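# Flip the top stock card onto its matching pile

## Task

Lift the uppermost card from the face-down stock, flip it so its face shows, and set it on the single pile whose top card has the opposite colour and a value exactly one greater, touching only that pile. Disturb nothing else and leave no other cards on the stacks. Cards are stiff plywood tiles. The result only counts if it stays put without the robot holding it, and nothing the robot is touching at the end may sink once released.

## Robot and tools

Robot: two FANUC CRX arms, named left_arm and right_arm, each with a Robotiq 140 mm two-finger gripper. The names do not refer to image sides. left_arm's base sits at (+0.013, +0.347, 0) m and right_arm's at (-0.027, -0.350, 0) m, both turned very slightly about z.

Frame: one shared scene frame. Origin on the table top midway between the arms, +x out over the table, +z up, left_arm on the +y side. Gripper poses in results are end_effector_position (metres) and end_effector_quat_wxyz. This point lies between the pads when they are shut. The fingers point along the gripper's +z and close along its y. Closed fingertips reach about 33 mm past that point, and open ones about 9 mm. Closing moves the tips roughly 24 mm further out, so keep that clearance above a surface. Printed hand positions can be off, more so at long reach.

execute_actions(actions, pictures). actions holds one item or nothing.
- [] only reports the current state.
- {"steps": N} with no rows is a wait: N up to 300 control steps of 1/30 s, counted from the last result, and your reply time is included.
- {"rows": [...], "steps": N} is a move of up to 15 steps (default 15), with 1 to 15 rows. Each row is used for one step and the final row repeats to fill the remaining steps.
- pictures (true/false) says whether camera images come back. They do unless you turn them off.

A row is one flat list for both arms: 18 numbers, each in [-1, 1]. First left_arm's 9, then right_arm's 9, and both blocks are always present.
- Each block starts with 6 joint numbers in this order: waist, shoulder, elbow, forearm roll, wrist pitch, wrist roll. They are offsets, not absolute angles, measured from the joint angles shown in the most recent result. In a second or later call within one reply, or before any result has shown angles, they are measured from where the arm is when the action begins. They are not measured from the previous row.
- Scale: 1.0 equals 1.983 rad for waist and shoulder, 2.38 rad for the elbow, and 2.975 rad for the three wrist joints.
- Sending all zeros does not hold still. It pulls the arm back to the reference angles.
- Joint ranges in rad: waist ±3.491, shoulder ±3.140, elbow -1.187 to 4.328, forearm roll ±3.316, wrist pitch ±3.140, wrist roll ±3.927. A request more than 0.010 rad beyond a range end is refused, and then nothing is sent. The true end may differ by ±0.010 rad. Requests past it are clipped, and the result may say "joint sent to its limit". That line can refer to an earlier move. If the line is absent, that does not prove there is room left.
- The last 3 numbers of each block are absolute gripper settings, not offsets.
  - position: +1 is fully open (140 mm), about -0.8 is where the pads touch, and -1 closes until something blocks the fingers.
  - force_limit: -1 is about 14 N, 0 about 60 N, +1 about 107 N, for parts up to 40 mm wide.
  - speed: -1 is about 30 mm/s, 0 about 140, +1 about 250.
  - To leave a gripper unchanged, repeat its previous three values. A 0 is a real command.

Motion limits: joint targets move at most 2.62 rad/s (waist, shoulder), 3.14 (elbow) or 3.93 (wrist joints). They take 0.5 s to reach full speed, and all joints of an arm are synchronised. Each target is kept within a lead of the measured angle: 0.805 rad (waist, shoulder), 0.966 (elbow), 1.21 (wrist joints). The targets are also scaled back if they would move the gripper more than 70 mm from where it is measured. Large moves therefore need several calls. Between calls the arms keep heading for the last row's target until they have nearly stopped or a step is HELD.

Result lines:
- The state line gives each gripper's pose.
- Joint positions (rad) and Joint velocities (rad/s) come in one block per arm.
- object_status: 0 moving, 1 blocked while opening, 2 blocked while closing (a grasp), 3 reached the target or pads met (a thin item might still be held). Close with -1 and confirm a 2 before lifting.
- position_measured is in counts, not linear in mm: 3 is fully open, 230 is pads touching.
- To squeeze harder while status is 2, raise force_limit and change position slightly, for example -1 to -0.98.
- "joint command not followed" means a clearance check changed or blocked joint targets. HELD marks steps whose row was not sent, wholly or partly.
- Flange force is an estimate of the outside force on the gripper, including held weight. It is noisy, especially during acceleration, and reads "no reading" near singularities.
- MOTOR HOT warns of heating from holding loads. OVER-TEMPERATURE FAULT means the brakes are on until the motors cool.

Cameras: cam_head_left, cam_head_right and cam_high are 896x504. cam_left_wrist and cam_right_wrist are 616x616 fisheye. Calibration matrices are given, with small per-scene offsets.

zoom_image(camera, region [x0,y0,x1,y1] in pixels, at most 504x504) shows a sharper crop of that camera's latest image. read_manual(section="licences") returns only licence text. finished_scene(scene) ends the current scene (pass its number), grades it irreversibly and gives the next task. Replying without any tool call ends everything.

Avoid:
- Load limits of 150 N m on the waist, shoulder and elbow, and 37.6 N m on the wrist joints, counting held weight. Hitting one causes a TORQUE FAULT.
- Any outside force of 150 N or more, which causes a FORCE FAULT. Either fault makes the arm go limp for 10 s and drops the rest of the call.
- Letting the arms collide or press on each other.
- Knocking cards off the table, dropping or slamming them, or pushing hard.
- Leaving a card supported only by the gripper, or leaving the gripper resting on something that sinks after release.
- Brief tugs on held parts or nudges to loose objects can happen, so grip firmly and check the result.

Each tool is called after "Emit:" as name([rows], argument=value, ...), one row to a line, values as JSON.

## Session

Emit:
execute_actions(actions=[])

Scene clock: 0.00 s of 4800.00 s.
left_arm: end_effector_position=(+0.0769, -0.1727, +0.2646) position_measured=3 object_status=3 end_effector_quat_wxyz=(+0.491, -0.066, +0.839, +0.226) | right_arm: end_effector_position=(+0.1015, -1.0107, +0.1478) position_measured=230 object_status=3 end_effector_quat_wxyz=(+0.723, +0.562, -0.397, -0.060)
Joint positions: left_arm=[-1.885  0.725  0.807 -1.074 -2.268 -0.082] | right_arm=[-0.893  0.712 -0.533  1.752 -1.565 -0.211]
Joint velocities: left_arm=[0.    0.002 0.    0.    0.    0.001] | right_arm=[-0.001  0.002 -0.     0.001  0.     0.001]
Flange force (N, the push that the arm receives, along the gripper's own x y z axes): no reading
camera_calibration (this result's frames):
cam_left_wrist: T_world_to_cam=[[-0.257496, 0.883557, 0.391181, 0.0715446], [0.156802, -0.361259, 0.919187, -0.325734], [0.953472, 0.298025, -0.045521, 0.160815], [0, 0, 0, 1]] pos_world=[-0.0838348, -0.228815, 0.278745]
cam_right_wrist: T_world_to_cam=[[-0.290467, 0.344774, 0.892614, 0.241797], [-0.390922, 0.80868, -0.439565, 0.938951], [-0.87339, -0.476621, -0.100115, -0.192362], [0, 0, 0, 1]] pos_world=[0.269283, -0.93436, 0.17764]

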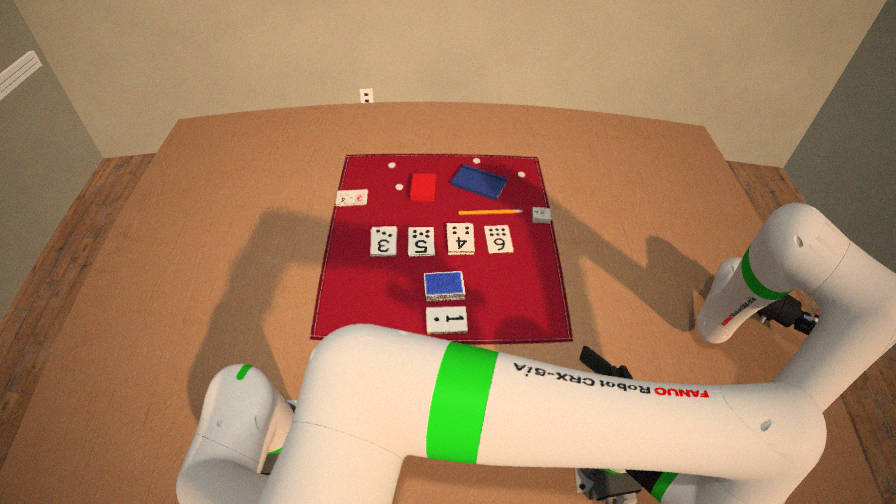

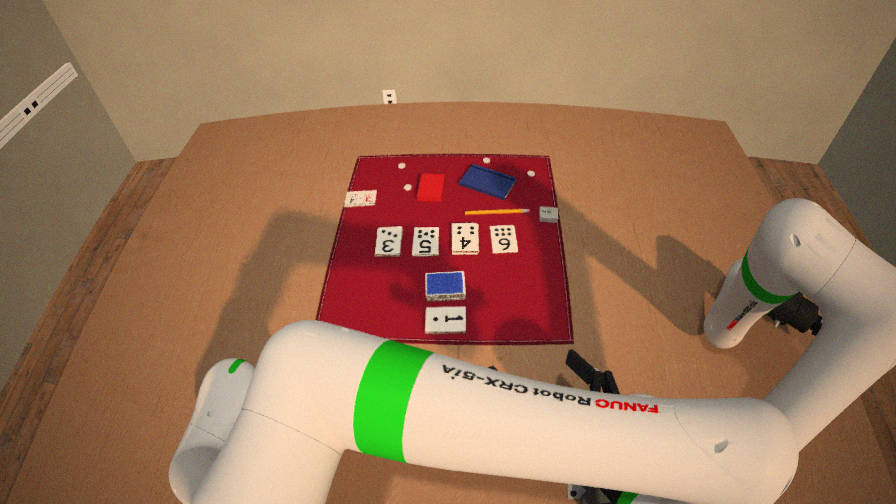

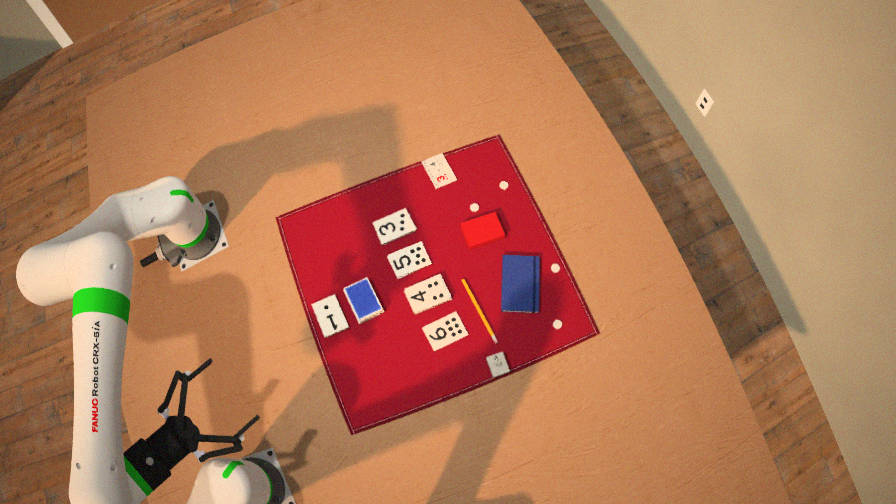

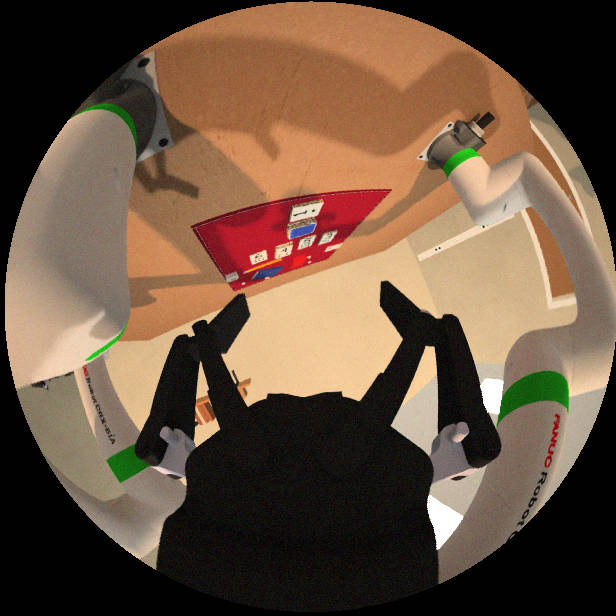

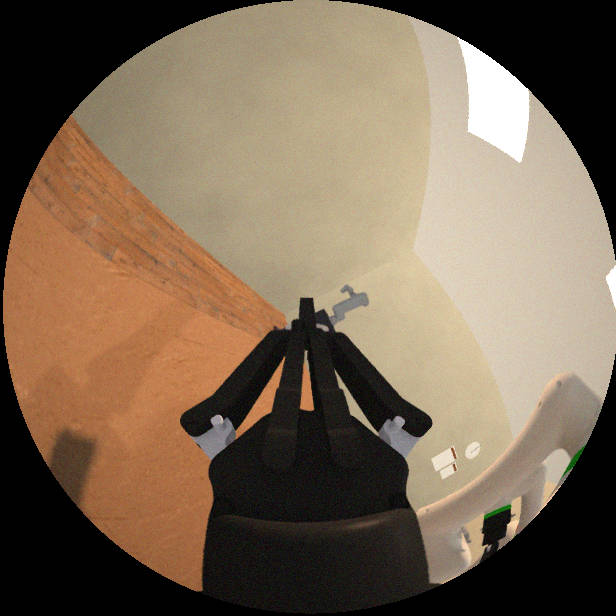

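Emit:
zoom_image(camera="cam_head_left", region=[360, 200, 530, 340])

Emit:
zoom_image(camera="cam_high", region=[300, 200, 480, 360])

Emit:
zoom_image(camera="cam_head_left", region=[415, 262, 475, 312])

Region (360, 200, 530, 340) of cam_head_left's 896x504 image, scaled by 2.965, with more detail than that image has; it fills the top 415 rows of this view, and the rest is white.

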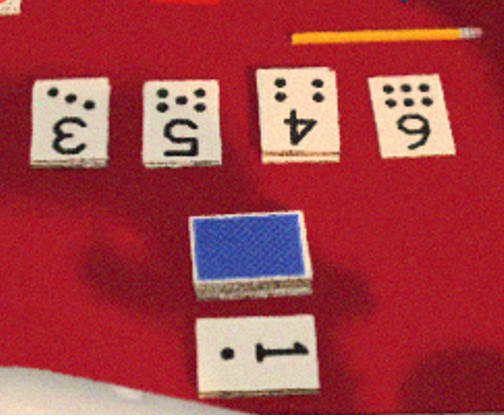

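Region (300, 200, 480, 360) of cam_high's 896x504 image, scaled by 2.800, with more detail than that image has.

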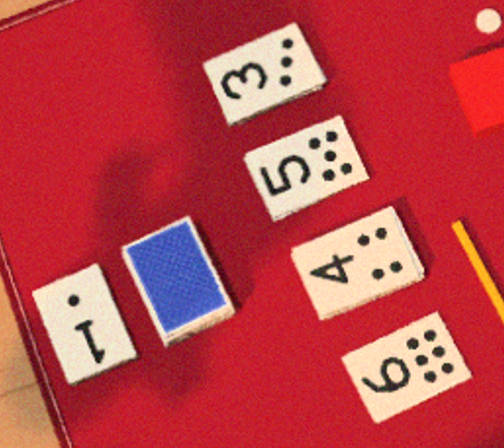

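Region (415, 262, 475, 312) of cam_head_left's 896x504 image, scaled by 8.400, with more detail than that image has.

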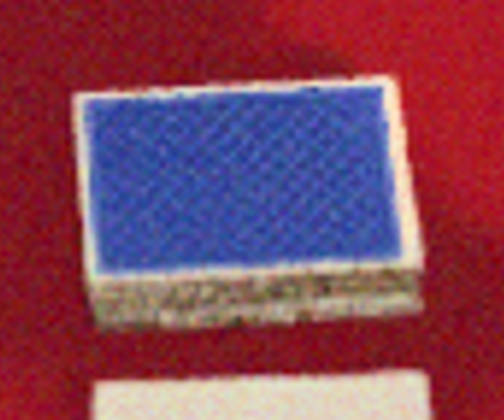

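Emit:
execute_actions([
  {"rows": [[0,-0.29,-0.234,0,0,0,0.07,-0.4,0, 0,0,0.336,0,0,0,0.5,-0.1,0],[0,-0.29,-0.234,0,0,0,0.07,-0.4,0, 0,0,0.336,0,0,0,0.5,-0.1,0],[0,-0.29,-0.234,0,0,0,0.07,-0.4,0, 0,0,0.336,0,0,0,0.5,-0.1,0],[0,-0.29,-0.234,0,0,0,0.07,-0.4,0, 0,0,0.336,0,0,0,0.5,-0.1,0],[0,-0.29,-0.234,0,0,0,0.07,-0.4,0, 0,0,0.336,0,0,0,0.5,-0.1,0],[0,-0.29,-0.234,0,0,0,0.07,-0.4,0, 0,0,0.336,0,0,0,0.5,-0.1,0],[0,-0.29,-0.234,0,0,0,0.07,-0.4,0, 0,0,0.336,0,0,0,0.5,-0.1,0],[0,-0.29,-0.234,0,0,0,0.07,-0.4,0, 0,0,0.336,0,0,0,0.5,-0.1,0],[0,-0.29,-0.234,0,0,0,0.07,-0.4,0, 0,0,0.336,0,0,0,0.5,-0.1,0],[0,-0.29,-0.234,0,0,0,0.07,-0.4,0, 0,0,0.336,0,0,0,0.5,-0.1,0],[0,-0.29,-0.234,0,0,0,0.07,-0.4,0, 0,0,0.336,0,0,0,0.5,-0.1,0],[0,-0.29,-0.234,0,0,0,0.07,-0.4,0, 0,0,0.336,0,0,0,0.5,-0.1,0],[0,-0.29,-0.234,0,0,0,0.07,-0.4,0, 0,0,0.336,0,0,0,0.5,-0.1,0],[0,-0.29,-0.234,0,0,0,0.07,-0.4,0, 0,0,0.336,0,0,0,0.5,-0.1,0],[0.6624,-0.2481,-0.3676,0.361,0.3355,0.2187,0.07,-0.4,0, 0.072,-0.2078,0.392,-1.0,-0.1126,0.0709,0.5,-0.1,0]], "steps": 15},
], pictures=false)

Emit:
execute_actions([
  {"steps": 50},
])

Emit:
zoom_image(camera="cam_left_wrist", region=[240, 220, 380, 360])

Scene clock: 76.50 s of 4800.00 s.
left_arm: end_effector_position=(+0.1067, -0.0434, +0.3470) position_measured=107 object_status=0 end_effector_quat_wxyz=(+0.489, -0.069, +0.841, +0.221) | right_arm: end_effector_position=(+0.1714, -1.0939, +0.2973) position_measured=126 object_status=0 end_effector_quat_wxyz=(+0.743, +0.451, -0.489, +0.071)
Joint positions: left_arm=[-1.885  0.339  0.433 -1.074 -2.268 -0.082] | right_arm=[-0.893  0.711 -0.14   1.752 -1.565 -0.211]
Joint velocities: left_arm=[ 0.019 -0.976 -0.969  0.023  0.     0.024] | right_arm=[ 0.005 -0.016  0.938 -0.028 -0.016  0.005]
Flange force (N, the push that the arm receives, along the gripper's own x y z axes): left_arm=[-3.0 4.2 1.2] | right_arm=[-2.9 7.5 2.3]
Steps of this call (steps 1 to 90: nothing new was sent; then 73.00 s passed at rest; steps 91 to 105: all 15 steps of this action). Readings (joint positions | what the end effector reports):
91: left_arm=[-1.885 0.725 0.806 -1.074 -2.268 -0.082] | right_arm=[-0.893 0.712 -0.533 1.752 -1.565 -0.211] | left_arm position_measured=3 object_status=0 | right_arm position_measured=230 object_status=0
92: left_arm=[-1.885 0.721 0.802 -1.074 -2.268 -0.082] | right_arm=[-0.893 0.712 -0.528 1.752 -1.565 -0.211] | left_arm position_measured=8 object_status=0 | right_arm position_measured=225 object_status=0
94: left_arm=[-1.885 0.696 0.778 -1.074 -2.268 -0.082] | right_arm=[-0.893 0.712 -0.498 1.752 -1.565 -0.211] | left_arm position_measured=23 object_status=0 | right_arm position_measured=210 object_status=0
98: left_arm=[-1.885 0.579 0.666 -1.074 -2.268 -0.082] | right_arm=[-0.893 0.712 -0.372 1.752 -1.565 -0.211] | left_arm position_measured=54 object_status=0 | right_arm position_measured=180 object_status=0
105: the state above

Scene clock: 78.17 s of 4800.00 s.
left_arm: end_effector_position=(+0.4003, -0.0028, +0.0998) position_measured=121 object_status=3 end_effector_quat_wxyz=(-0.000, +0.736, -0.676, -0.000) | right_arm: end_effector_position=(+0.3654, -0.6126, +0.2126) position_measured=66 object_status=3 end_effector_quat_wxyz=(+0.193, -0.408, +0.859, +0.241)
Joint positions: left_arm=[-0.571  0.233 -0.068 -0.    -1.27   0.568] | right_arm=[-0.766  0.346  0.346 -0.564 -1.862 -0.024]
Joint velocities: left_arm=[-0.001  0.001 -0.     0.001 -0.    -0.002] | right_arm=[ 0.029 -0.085  0.101 -1.218 -0.069  0.041]
Flange force (N, the push that the arm receives, along the gripper's own x y z axes): left_arm=[-3.8 2.2 2.6] | right_arm=[2.9 3.0 -0.6]
Steps of this call (steps 1 to 50: the robot went on to your last target). Readings (joint positions | what the end effector reports):
1: left_arm=[-1.882 0.309 0.403 -1.070 -2.265 -0.079] | right_arm=[-0.892 0.710 -0.111 1.747 -1.567 -0.210] | left_arm position_measured=114 object_status=0 | right_arm position_measured=119 object_status=0
2: left_arm=[-1.873 0.284 0.378 -1.058 -2.255 -0.071] | right_arm=[-0.890 0.705 -0.088 1.733 -1.572 -0.206] | left_arm position_measured=119 object_status=0 | right_arm position_measured=111 object_status=0
4: left_arm=[-1.838 0.252 0.344 -1.011 -2.213 -0.042] | right_arm=[-0.882 0.686 -0.054 1.680 -1.588 -0.195] | left_arm position_measured=121 object_status=0 | right_arm position_measured=96 object_status=0
8: left_arm=[-1.716 0.243 0.282 -0.860 -2.072 0.049] | right_arm=[-0.861 0.624 0.020 1.486 -1.638 -0.164] | left_arm position_measured=121 object_status=3 | right_arm position_measured=68 object_status=0
50: the state above
camera_calibration (this result's frames):
cam_left_wrist: T_world_to_cam=[[-0.999493, 0.0204799, -0.0243771, 0.405329], [0.00839339, 0.908063, 0.418749, -0.0506913], [0.0307119, 0.418333, -0.907775, 0.250103], [0, 0, 0, 1]] pos_world=[0.397868, -0.0668964, 0.258145]
cam_right_wrist: T_world_to_cam=[[-0.83883, 0.487686, 0.241924, 0.549675], [0.4479, 0.365662, 0.81589, -0.0961435], [0.309436, 0.792751, -0.525162, 0.670155], [0, 0, 0, 1]] pos_world=[0.296776, -0.764179, 0.297404]

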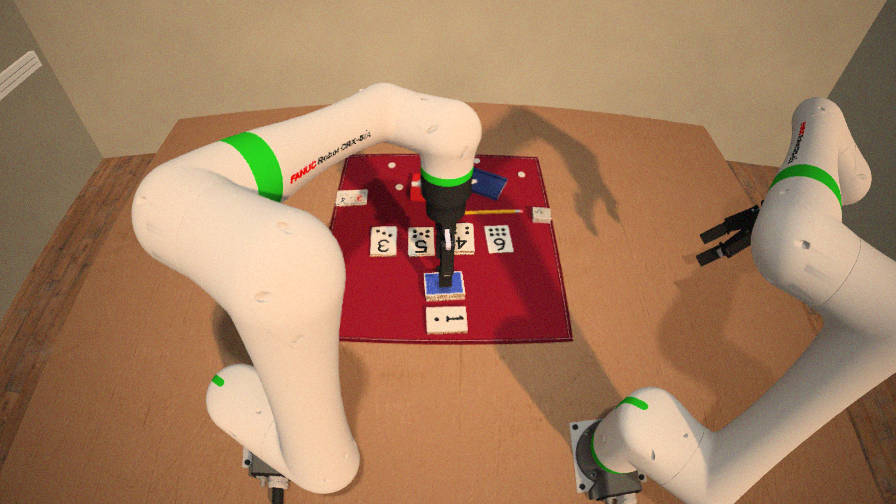

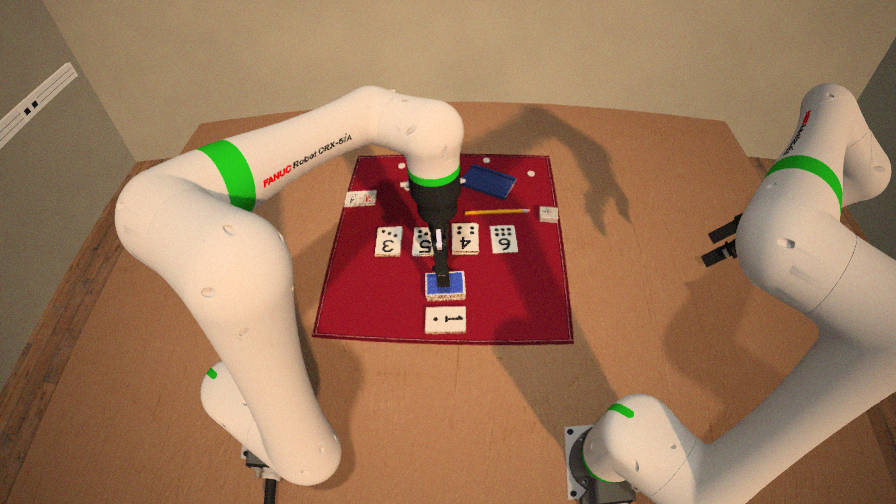

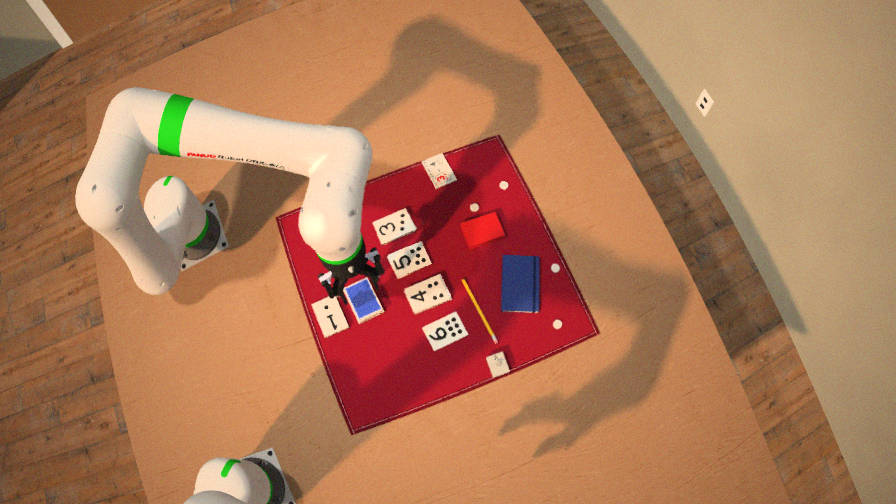

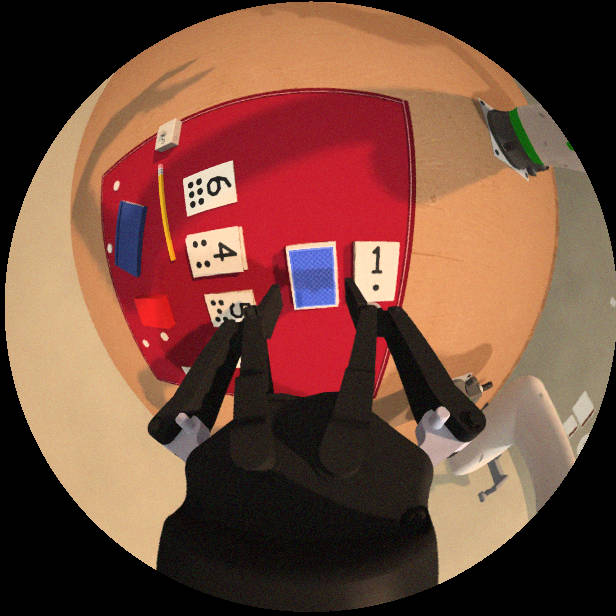

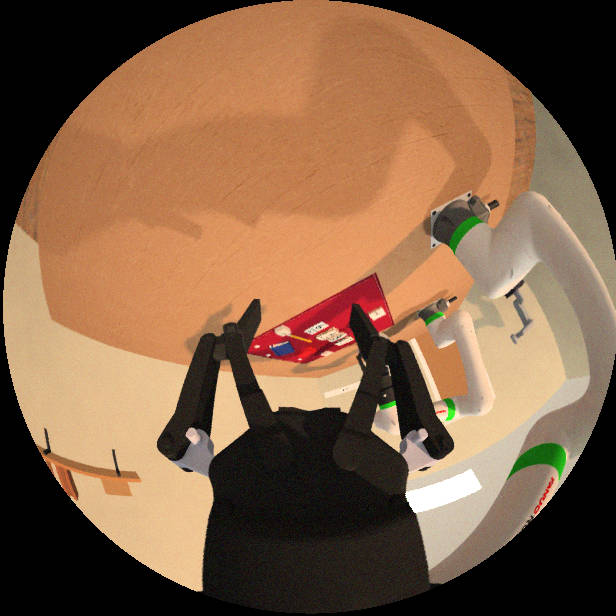

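Region (240, 220, 380, 360) of cam_left_wrist's 616x616 image, scaled by 3.600, with more detail than that image has.

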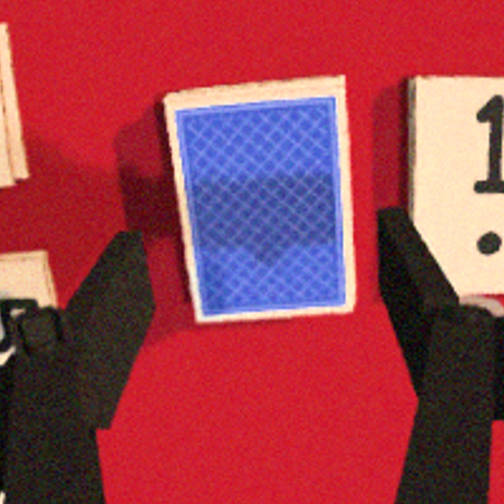

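Emit:
execute_actions([
  {"rows": [[-0.0028,0.0165,-0.01805,0,0.0254,0.0019,0.07,-0.4,0, 0.008,-0.1745,-0.1454,-0.3385,-0.1469,0.008,0.5,-0.1,0]], "steps": 15},
])

Emit:
zoom_image(camera="cam_left_wrist", region=[260, 230, 370, 340])

Emit:
zoom_image(camera="cam_head_right", region=[415, 255, 475, 315])

Scene clock: 91.07 s of 4800.00 s.
left_arm: end_effector_position=(+0.4002, -0.0060, +0.0658) position_measured=121 object_status=3 end_effector_quat_wxyz=(-0.000, +0.737, -0.676, -0.000) | right_arm: end_effector_position=(+0.3371, -0.3068, +0.4489) position_measured=66 object_status=3 end_effector_quat_wxyz=(+0.496, -0.488, +0.544, +0.469)
Joint positions: left_arm=[-0.576  0.266 -0.111 -0.    -1.194  0.574] | right_arm=[-0.75   0.06   0.081 -1.5   -2.218  0.   ]
Joint velocities: left_arm=[-0.001 -0.001  0.    -0.001  0.     0.001] | right_arm=[-0.    -0.592 -0.792 -0.686 -0.784  0.003]
Flange force (N, the push that the arm receives, along the gripper's own x y z axes): left_arm=[-4.1 2.2 1.8] | right_arm=[-5.3 7.2 1.3]
Steps of this call (steps 1 to 45: the robot went on to your last target; steps 46 to 110: nothing new was sent; then 8.73 s passed at rest; steps 111 to 125: all 15 steps of this action). Readings (joint positions | what the end effector reports):
111: left_arm=[-0.571 0.233 -0.069 -0.000 -1.269 0.569] | right_arm=[-0.750 0.299 0.400 -1.223 -1.900 -0.000] | left_arm position_measured=121 object_status=3 | right_arm position_measured=66 object_status=3
112: left_arm=[-0.571 0.235 -0.072 -0.000 -1.263 0.569] | right_arm=[-0.750 0.296 0.395 -1.227 -1.905 -0.000] | left_arm position_measured=121 object_status=3 | right_arm position_measured=66 object_status=3
114: left_arm=[-0.573 0.251 -0.093 -0.000 -1.227 0.572] | right_arm=[-0.750 0.273 0.365 -1.254 -1.936 -0.000] | left_arm position_measured=121 object_status=3 | right_arm position_measured=66 object_status=3
118: left_arm=[-0.576 0.266 -0.111 -0.000 -1.195 0.574] | right_arm=[-0.750 0.197 0.263 -1.342 -2.036 -0.000] | left_arm position_measured=121 object_status=3 | right_arm position_measured=66 object_status=3
125: the state above
camera_calibration (this result's frames):
cam_left_wrist: T_world_to_cam=[[-0.999502, 0.0203317, -0.0241281, 0.404444], [0.00836332, 0.908068, 0.418739, -0.0335656], [0.0304236, 0.418329, -0.907786, 0.220666], [0, 0, 0, 1]] pos_world=[0.39781, -0.0700541, 0.224131]
cam_right_wrist: T_world_to_cam=[[-0.997946, 0.047098, -0.0434219, 0.366191], [-0.0563663, -0.323507, 0.944545, -0.487299], [0.0304389, 0.945053, 0.325498, 0.319471], [0, 0, 0, 1]] pos_world=[0.328247, -0.476809, 0.372189]

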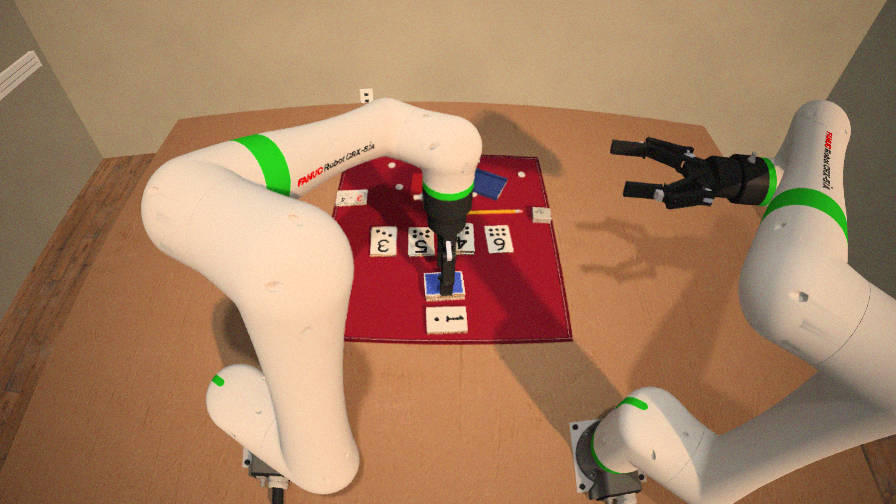

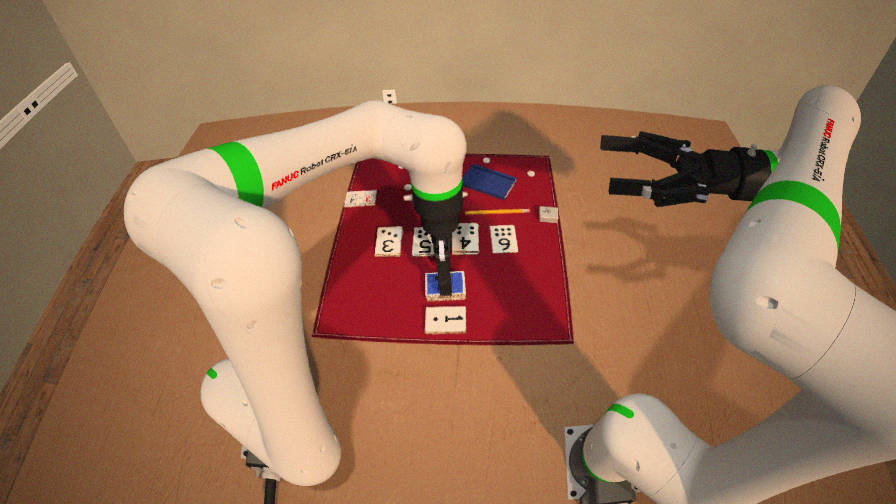

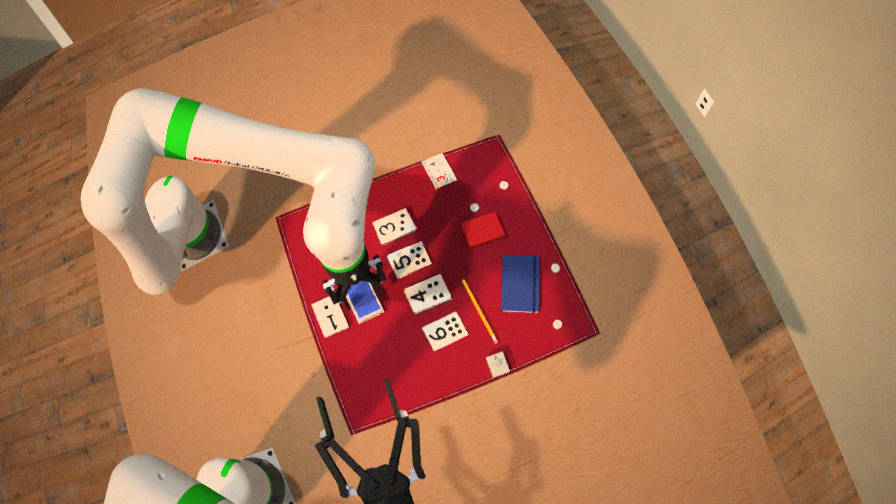

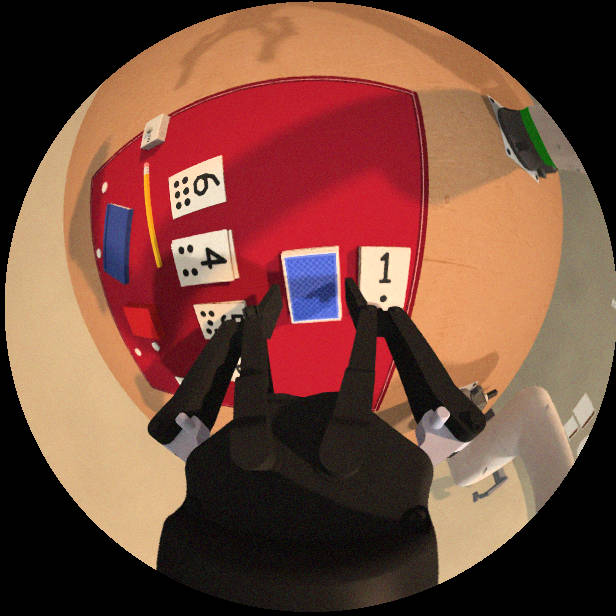

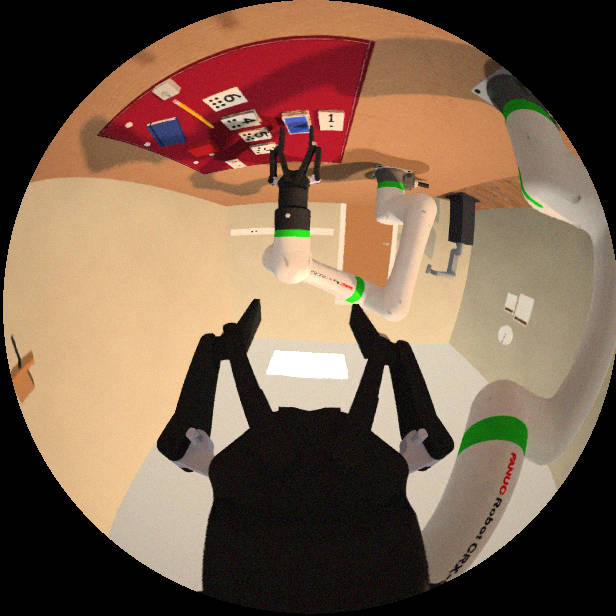

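Region (260, 230, 370, 340) of cam_left_wrist's 616x616 image, scaled by 4.582, with more detail than that image has.

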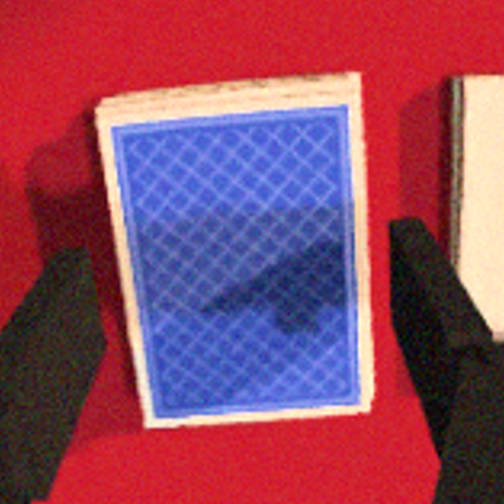

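Region (415, 255, 475, 315) of cam_head_right's 896x504 image, scaled by 8.400, with more detail than that image has.

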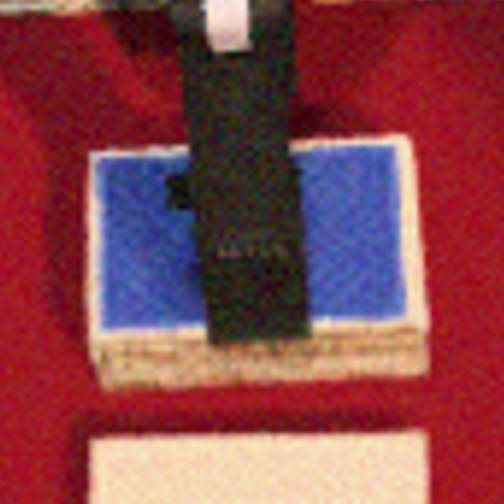

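Emit:
execute_actions([
  {"rows": [[0,0,0,0,0,0,-0.1,-0.4,0, 0,-0.0303,-0.034,-0.0239,-0.0272,0,0.5,-0.1,0],[0,0,0,0,0,0,-0.1,-0.4,0, 0,-0.0303,-0.034,-0.0239,-0.0272,0,0.5,-0.1,0],[0,0,0,0,0,0,-0.1,-0.4,0, 0,-0.0303,-0.034,-0.0239,-0.0272,0,0.5,-0.1,0],[0,0.0017,-0.002,0,0.0027,0,-0.1,-0.4,0, 0,-0.0303,-0.034,-0.0239,-0.0272,0,0.5,-0.1,0],[0,0.0026,-0.003,0,0.0041,0,-0.1,-0.4,0, 0,-0.0303,-0.034,-0.0239,-0.0272,0,0.5,-0.1,0],[0,0.00344,-0.00406,0,0.00554,0,-0.1,-0.4,0, 0,-0.0303,-0.034,-0.0239,-0.0272,0,0.5,-0.1,0]], "steps": 12},
], pictures=false)

Emit:
execute_actions([
  {"rows": [[0,0.00038,-0.00045,0,0.00061,0,-0.1,-0.4,0, 0,0,0,0,0,0,0.5,-0.1,0]], "steps": 5},
])

Emit:
zoom_image(camera="cam_left_wrist", region=[260, 230, 370, 340])

Emit:
zoom_image(camera="cam_head_right", region=[415, 255, 475, 315])

Scene clock: 107.60 s of 4800.00 s.
left_arm: end_effector_position=(+0.4003, -0.0060, +0.0585) position_measured=141 object_status=0 end_effector_quat_wxyz=(-0.000, +0.737, -0.676, -0.000) | right_arm: end_effector_position=(+0.2943, -0.2797, +0.4650) position_measured=66 object_status=3 end_effector_quat_wxyz=(+0.500, -0.500, +0.500, +0.500)
Joint positions: left_arm=[-0.576  0.272 -0.121 -0.    -1.178  0.574] | right_arm=[-0.75   0.    -0.    -1.571 -2.299  0.   ]
Joint velocities: left_arm=[-0.001  0.    -0.     0.001  0.     0.   ] | right_arm=[ 0.001  0.001  0.    -0.     0.001  0.001]
Flange force (N, the push that the arm receives, along the gripper's own x y z axes): left_arm=[-2.2 1.8 3.0] | right_arm=[-1.2 9.4 4.1]
Steps of this call (steps 1 to 30: the robot went on to your last target; steps 31 to 90: nothing new was sent; then 13.13 s passed at rest; steps 91 to 102: all 12 steps of this action). Readings (joint positions | what the end effector reports):
91: left_arm=[-0.576 0.266 -0.111 -0.000 -1.194 0.574] | right_arm=[-0.750 -0.000 -0.000 -1.571 -2.299 0.000] | left_arm position_measured=121 object_status=0 | right_arm position_measured=66 object_status=3
92: left_arm=[-0.576 0.266 -0.111 -0.000 -1.194 0.574] | right_arm=[-0.750 -0.000 -0.000 -1.571 -2.299 0.000] | left_arm position_measured=126 object_status=0 | right_arm position_measured=66 object_status=3
94: left_arm=[-0.576 0.266 -0.111 -0.000 -1.194 0.574] | right_arm=[-0.750 0.000 -0.000 -1.571 -2.299 0.000] | left_arm position_measured=140 object_status=0 | right_arm position_measured=66 object_status=3
98: left_arm=[-0.576 0.272 -0.121 -0.000 -1.178 0.574] | right_arm=[-0.750 0.000 -0.000 -1.571 -2.299 0.000] | left_arm position_measured=141 object_status=0 | right_arm position_measured=66 object_status=3
102: the state above

Scene clock: 107.77 s of 4800.00 s.
left_arm: end_effector_position=(+0.4003, -0.0060, +0.0578) position_measured=141 object_status=3 end_effector_quat_wxyz=(-0.000, +0.737, -0.676, -0.000) | right_arm: end_effector_position=(+0.2943, -0.2797, +0.4650) position_measured=66 object_status=3 end_effector_quat_wxyz=(+0.500, -0.500, +0.500, +0.500)
Joint positions: left_arm=[-0.576  0.273 -0.122 -0.    -1.176  0.574] | right_arm=[-0.75   0.    -0.    -1.571 -2.299  0.   ]
Joint velocities: left_arm=[-0.001 -0.     0.    -0.001  0.    -0.001] | right_arm=[ 0.001  0.    -0.     0.    -0.     0.   ]
Flange force (N, the push that the arm receives, along the gripper's own x y z axes): left_arm=[-3.1 1.6 1.6] | right_arm=[-0.2 6.3 2.5]
Steps of this call (steps 1 to 5: all 5 steps of this action). Readings (joint positions | what the end effector reports):
1: left_arm=[-0.576 0.272 -0.121 -0.000 -1.178 0.574] | right_arm=[-0.750 0.000 -0.000 -1.571 -2.299 0.000] | left_arm position_measured=141 object_status=0 | right_arm position_measured=66 object_status=3
2: left_arm=[-0.576 0.273 -0.122 -0.000 -1.177 0.574] | right_arm=[-0.750 0.000 -0.000 -1.571 -2.299 0.000] | left_arm position_measured=141 object_status=3 | right_arm position_measured=66 object_status=3
4: left_arm=[-0.576 0.273 -0.122 -0.000 -1.176 0.574] | right_arm=[-0.750 0.000 -0.000 -1.571 -2.299 0.000] | left_arm position_measured=141 object_status=3 | right_arm position_measured=66 object_status=3
5: the state above
camera_calibration (this result's frames):
cam_left_wrist: T_world_to_cam=[[-0.999497, 0.0204119, -0.024276, 0.40432], [0.00837271, 0.908046, 0.418788, -0.030191], [0.0305919, 0.418374, -0.90776, 0.21327], [0, 0, 0, 1]] pos_world=[0.397845, -0.0700646, 0.216056]
cam_right_wrist: T_world_to_cam=[[-0.996936, -0.0304764, -0.0720465, 0.314162], [-0.0544094, -0.391589, 0.91853, -0.503712], [-0.0562061, 0.919635, 0.388731, 0.278954], [0, 0, 0, 1]] pos_world=[0.301471, -0.444209, 0.376871]

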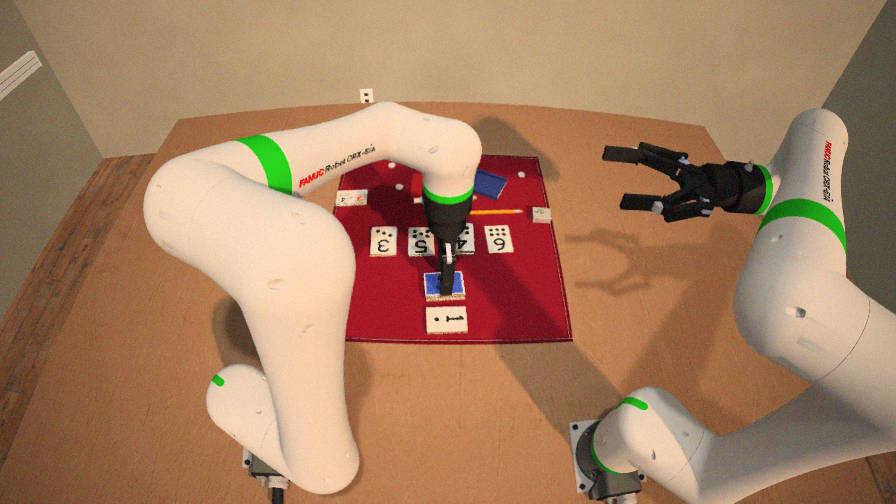

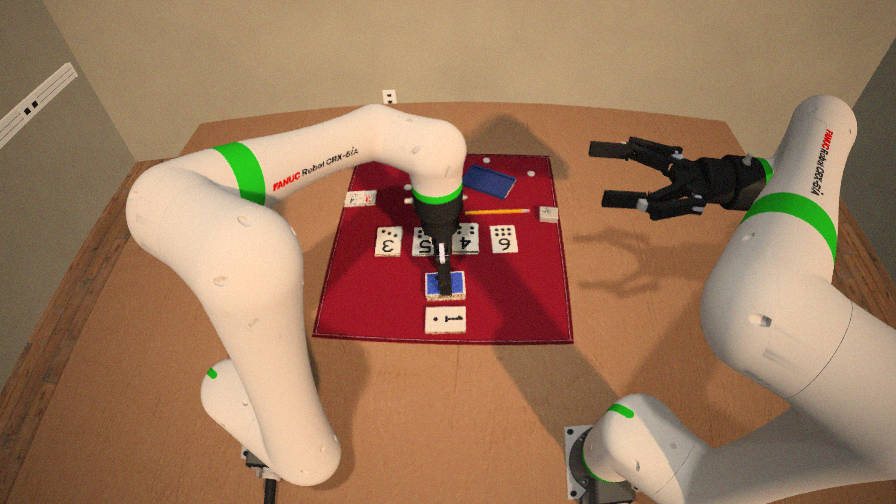

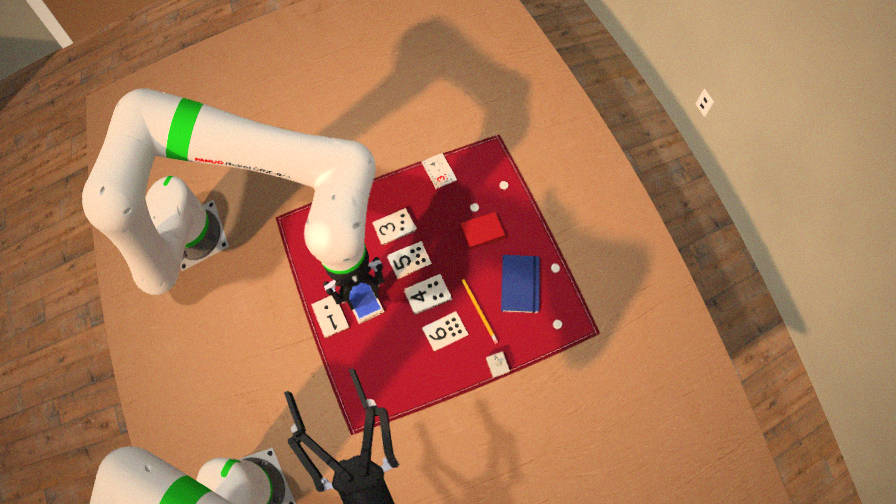

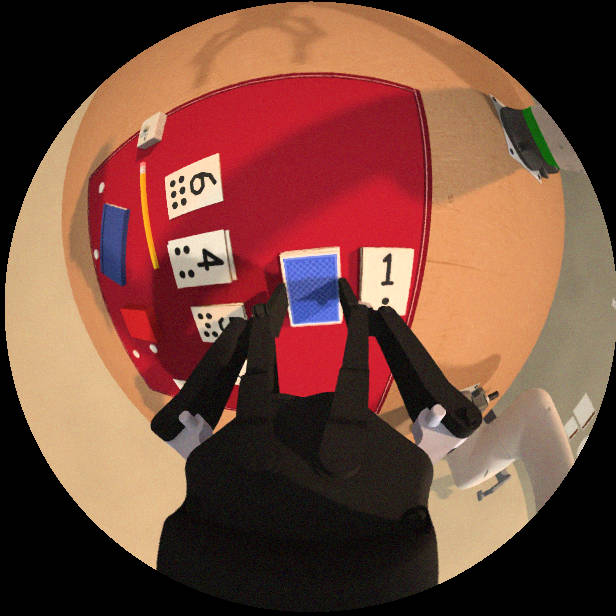

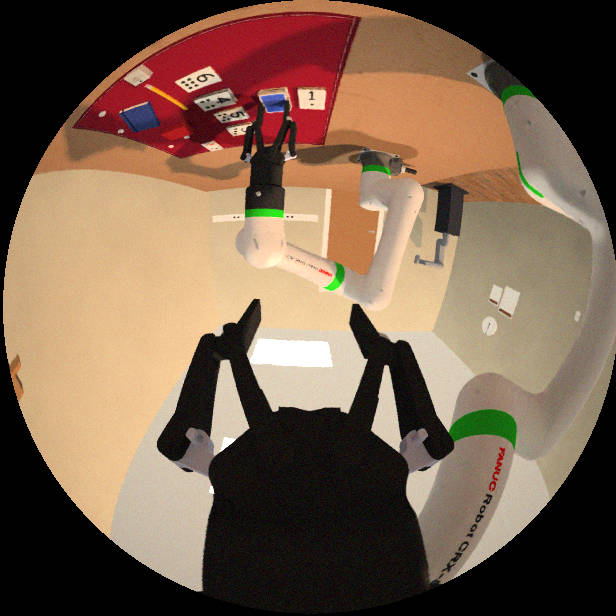

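Region (260, 230, 370, 340) of cam_left_wrist's 616x616 image, scaled by 4.582, with more detail than that image has.

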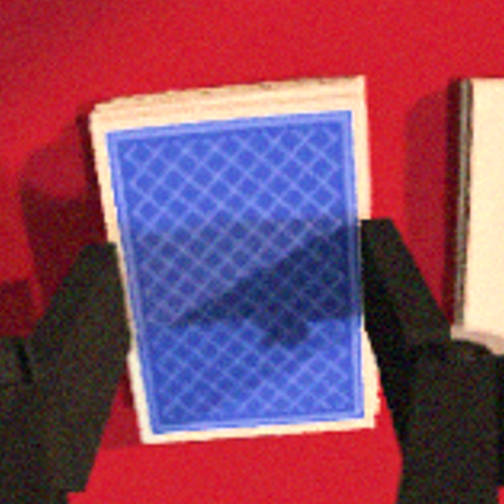

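Region (415, 255, 475, 315) of cam_head_right's 896x504 image, scaled by 8.400, with more detail than that image has.

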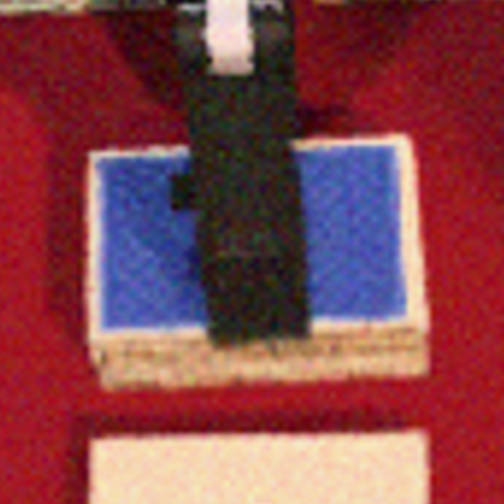

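Emit:
execute_actions([
  {"rows": [[0,0.0003,-0.00036,0,0.00049,0,-0.1,-0.4,0, 0,0,0,0,0,0,0.5,-0.1,0]], "steps": 5},
], pictures=false)

Emit:
execute_actions([
  {"rows": [[0,0.0003,-0.00036,0,0.00049,0,-0.1,-0.4,0, 0,0,0,0,0,0,0.5,-0.1,0]], "steps": 5},
], pictures=false)

Scene clock: 113.03 s of 4800.00 s.
left_arm: end_effector_position=(+0.4003, -0.0060, +0.0571) position_measured=141 object_status=3 end_effector_quat_wxyz=(-0.000, +0.737, -0.676, -0.000) | right_arm: end_effector_position=(+0.2943, -0.2797, +0.4650) position_measured=66 object_status=3 end_effector_quat_wxyz=(+0.500, -0.500, +0.500, +0.500)
Joint positions: left_arm=[-0.576  0.274 -0.123 -0.    -1.175  0.574] | right_arm=[-0.75   0.    -0.    -1.571 -2.299  0.   ]
Joint velocities: left_arm=[ 0.     0.    -0.     0.001  0.     0.   ] | right_arm=[ 0.001 -0.    -0.    -0.001 -0.     0.   ]
Flange force (N, the push that the arm receives, along the gripper's own x y z axes): left_arm=[-4.9 2.4 2.3] | right_arm=[-0.8 8.2 4.4]
Steps of this call (steps 1 to 15: the robot went on to your last target; steps 16 to 90: nothing new was sent; then 2.10 s passed at rest; steps 91 to 95: all 5 steps of this action). Readings (joint positions | what the end effector reports):
91: left_arm=[-0.576 0.273 -0.122 -0.000 -1.176 0.574] | right_arm=[-0.750 0.000 -0.000 -1.571 -2.299 0.000] | left_arm position_measured=141 object_status=3 | right_arm position_measured=66 object_status=3
92: left_arm=[-0.576 0.273 -0.123 -0.000 -1.175 0.574] | right_arm=[-0.750 0.000 -0.000 -1.571 -2.299 0.000] | left_arm position_measured=141 object_status=3 | right_arm position_measured=66 object_status=3
94: left_arm=[-0.576 0.274 -0.123 -0.000 -1.175 0.574] | right_arm=[-0.750 0.000 -0.000 -1.571 -2.299 0.000] | left_arm position_measured=141 object_status=3 | right_arm position_measured=66 object_status=3
95: the state above

Scene clock: 113.20 s of 4800.00 s.
left_arm: end_effector_position=(+0.4003, -0.0060, +0.0565) position_measured=141 object_status=3 end_effector_quat_wxyz=(-0.000, +0.737, -0.676, -0.000) | right_arm: end_effector_position=(+0.2943, -0.2797, +0.4650) position_measured=66 object_status=3 end_effector_quat_wxyz=(+0.500, -0.500, +0.500, +0.500)
Joint positions: left_arm=[-0.576  0.274 -0.124 -0.    -1.173  0.574] | right_arm=[-0.75   0.    -0.    -1.571 -2.299  0.   ]
Joint velocities: left_arm=[ 0.001  0.001 -0.    -0.001  0.     0.   ] | right_arm=[-0.    -0.002 -0.     0.     0.     0.002]
Flange force (N, the push that the arm receives, along the gripper's own x y z axes): left_arm=[-2.1 0.1 3.8] | right_arm=[-2.4 5.9 1.7]
Steps of this call (steps 1 to 5: all 5 steps of this action). Readings (joint positions | what the end effector reports):
1: left_arm=[-0.576 0.274 -0.123 -0.000 -1.174 0.574] | right_arm=[-0.750 0.000 -0.000 -1.571 -2.299 0.000] | left_arm position_measured=141 object_status=3 | right_arm position_measured=66 object_status=3
2: left_arm=[-0.576 0.274 -0.124 -0.000 -1.174 0.574] | right_arm=[-0.750 0.000 -0.000 -1.571 -2.299 0.000] | left_arm position_measured=141 object_status=3 | right_arm position_measured=66 object_status=3
4: left_arm=[-0.576 0.274 -0.124 -0.000 -1.173 0.574] | right_arm=[-0.750 0.000 -0.000 -1.571 -2.299 0.000] | left_arm position_measured=141 object_status=3 | right_arm position_measured=66 object_status=3
5: the state above

Emit:
execute_actions([
  {"rows": [[0,0.0003,-0.00036,0,0.00049,0,-0.1,-0.4,0, 0,0,0,0,0,0,0.5,-0.1,0]], "steps": 5},
], pictures=false)

Emit:
execute_actions([
  {"rows": [[0,0.0003,-0.00036,0,0.00049,0,-0.1,-0.4,0, 0,0,0,0,0,0,0.5,-0.1,0]], "steps": 5},
], pictures=false)

Scene clock: 116.17 s of 4800.00 s.
left_arm: end_effector_position=(+0.4003, -0.0060, +0.0559) position_measured=141 object_status=3 end_effector_quat_wxyz=(-0.000, +0.737, -0.676, -0.000) | right_arm: end_effector_position=(+0.2943, -0.2797, +0.4650) position_measured=66 object_status=3 end_effector_quat_wxyz=(+0.500, -0.500, +0.500, +0.500)
Joint positions: left_arm=[-0.576  0.275 -0.125 -0.    -1.172  0.574] | right_arm=[-0.75   0.    -0.    -1.571 -2.299  0.   ]
Joint velocities: left_arm=[-0.     0.001 -0.     0.001  0.    -0.001] | right_arm=[ 0.     0.001 -0.    -0.    -0.    -0.001]
Flange force (N, the push that the arm receives, along the gripper's own x y z axes): left_arm=[-4.2 2.0 2.4] | right_arm=[-1.5 7.2 2.1]
Steps of this call (steps 1 to 15: the robot went on to your last target; steps 16 to 84: nothing new was sent; steps 85 to 89: all 5 steps of this action). Readings (joint positions | what the end effector reports):
85: left_arm=[-0.576 0.274 -0.124 -0.000 -1.173 0.574] | right_arm=[-0.750 0.000 -0.000 -1.571 -2.299 0.000] | left_arm position_measured=141 object_status=3 | right_arm position_measured=66 object_status=3
86: left_arm=[-0.576 0.275 -0.124 -0.000 -1.172 0.574] | right_arm=[-0.750 0.000 -0.000 -1.571 -2.299 0.000] | left_arm position_measured=141 object_status=3 | right_arm position_measured=66 object_status=3
88: left_arm=[-0.576 0.275 -0.125 -0.000 -1.172 0.574] | right_arm=[-0.750 0.000 -0.000 -1.571 -2.299 0.000] | left_arm position_measured=141 object_status=3 | right_arm position_measured=66 object_status=3
89: the state above

Scene clock: 116.33 s of 4800.00 s.
left_arm: end_effector_position=(+0.4003, -0.0060, +0.0552) position_measured=141 object_status=3 end_effector_quat_wxyz=(-0.000, +0.737, -0.676, -0.000) | right_arm: end_effector_position=(+0.2943, -0.2797, +0.4650) position_measured=66 object_status=3 end_effector_quat_wxyz=(+0.500, -0.500, +0.500, +0.500)
Joint positions: left_arm=[-0.576  0.275 -0.125 -0.    -1.17   0.574] | right_arm=[-0.75   0.    -0.    -1.571 -2.299  0.   ]
Joint velocities: left_arm=[-0.001 -0.    -0.     0.002  0.    -0.001] | right_arm=[-0.001 -0.002  0.     0.001  0.    -0.   ]
Flange force (N, the push that the arm receives, along the gripper's own x y z axes): left_arm=[-4.6 2.2 3.0] | right_arm=[0.1 8.5 7.0]
Steps of this call (steps 1 to 5: all 5 steps of this action). Readings (joint positions | what the end effector reports):
1: left_arm=[-0.576 0.275 -0.125 -0.000 -1.172 0.574] | right_arm=[-0.750 0.000 -0.000 -1.571 -2.299 0.000] | left_arm position_measured=141 object_status=3 | right_arm position_measured=66 object_status=3
2: left_arm=[-0.576 0.275 -0.125 -0.000 -1.171 0.574] | right_arm=[-0.750 0.000 -0.000 -1.571 -2.299 0.000] | left_arm position_measured=141 object_status=3 | right_arm position_measured=66 object_status=3
4: left_arm=[-0.576 0.275 -0.125 -0.000 -1.170 0.574] | right_arm=[-0.750 0.000 -0.000 -1.571 -2.299 0.000] | left_arm position_measured=141 object_status=3 | right_arm position_measured=66 object_status=3
5: the state above


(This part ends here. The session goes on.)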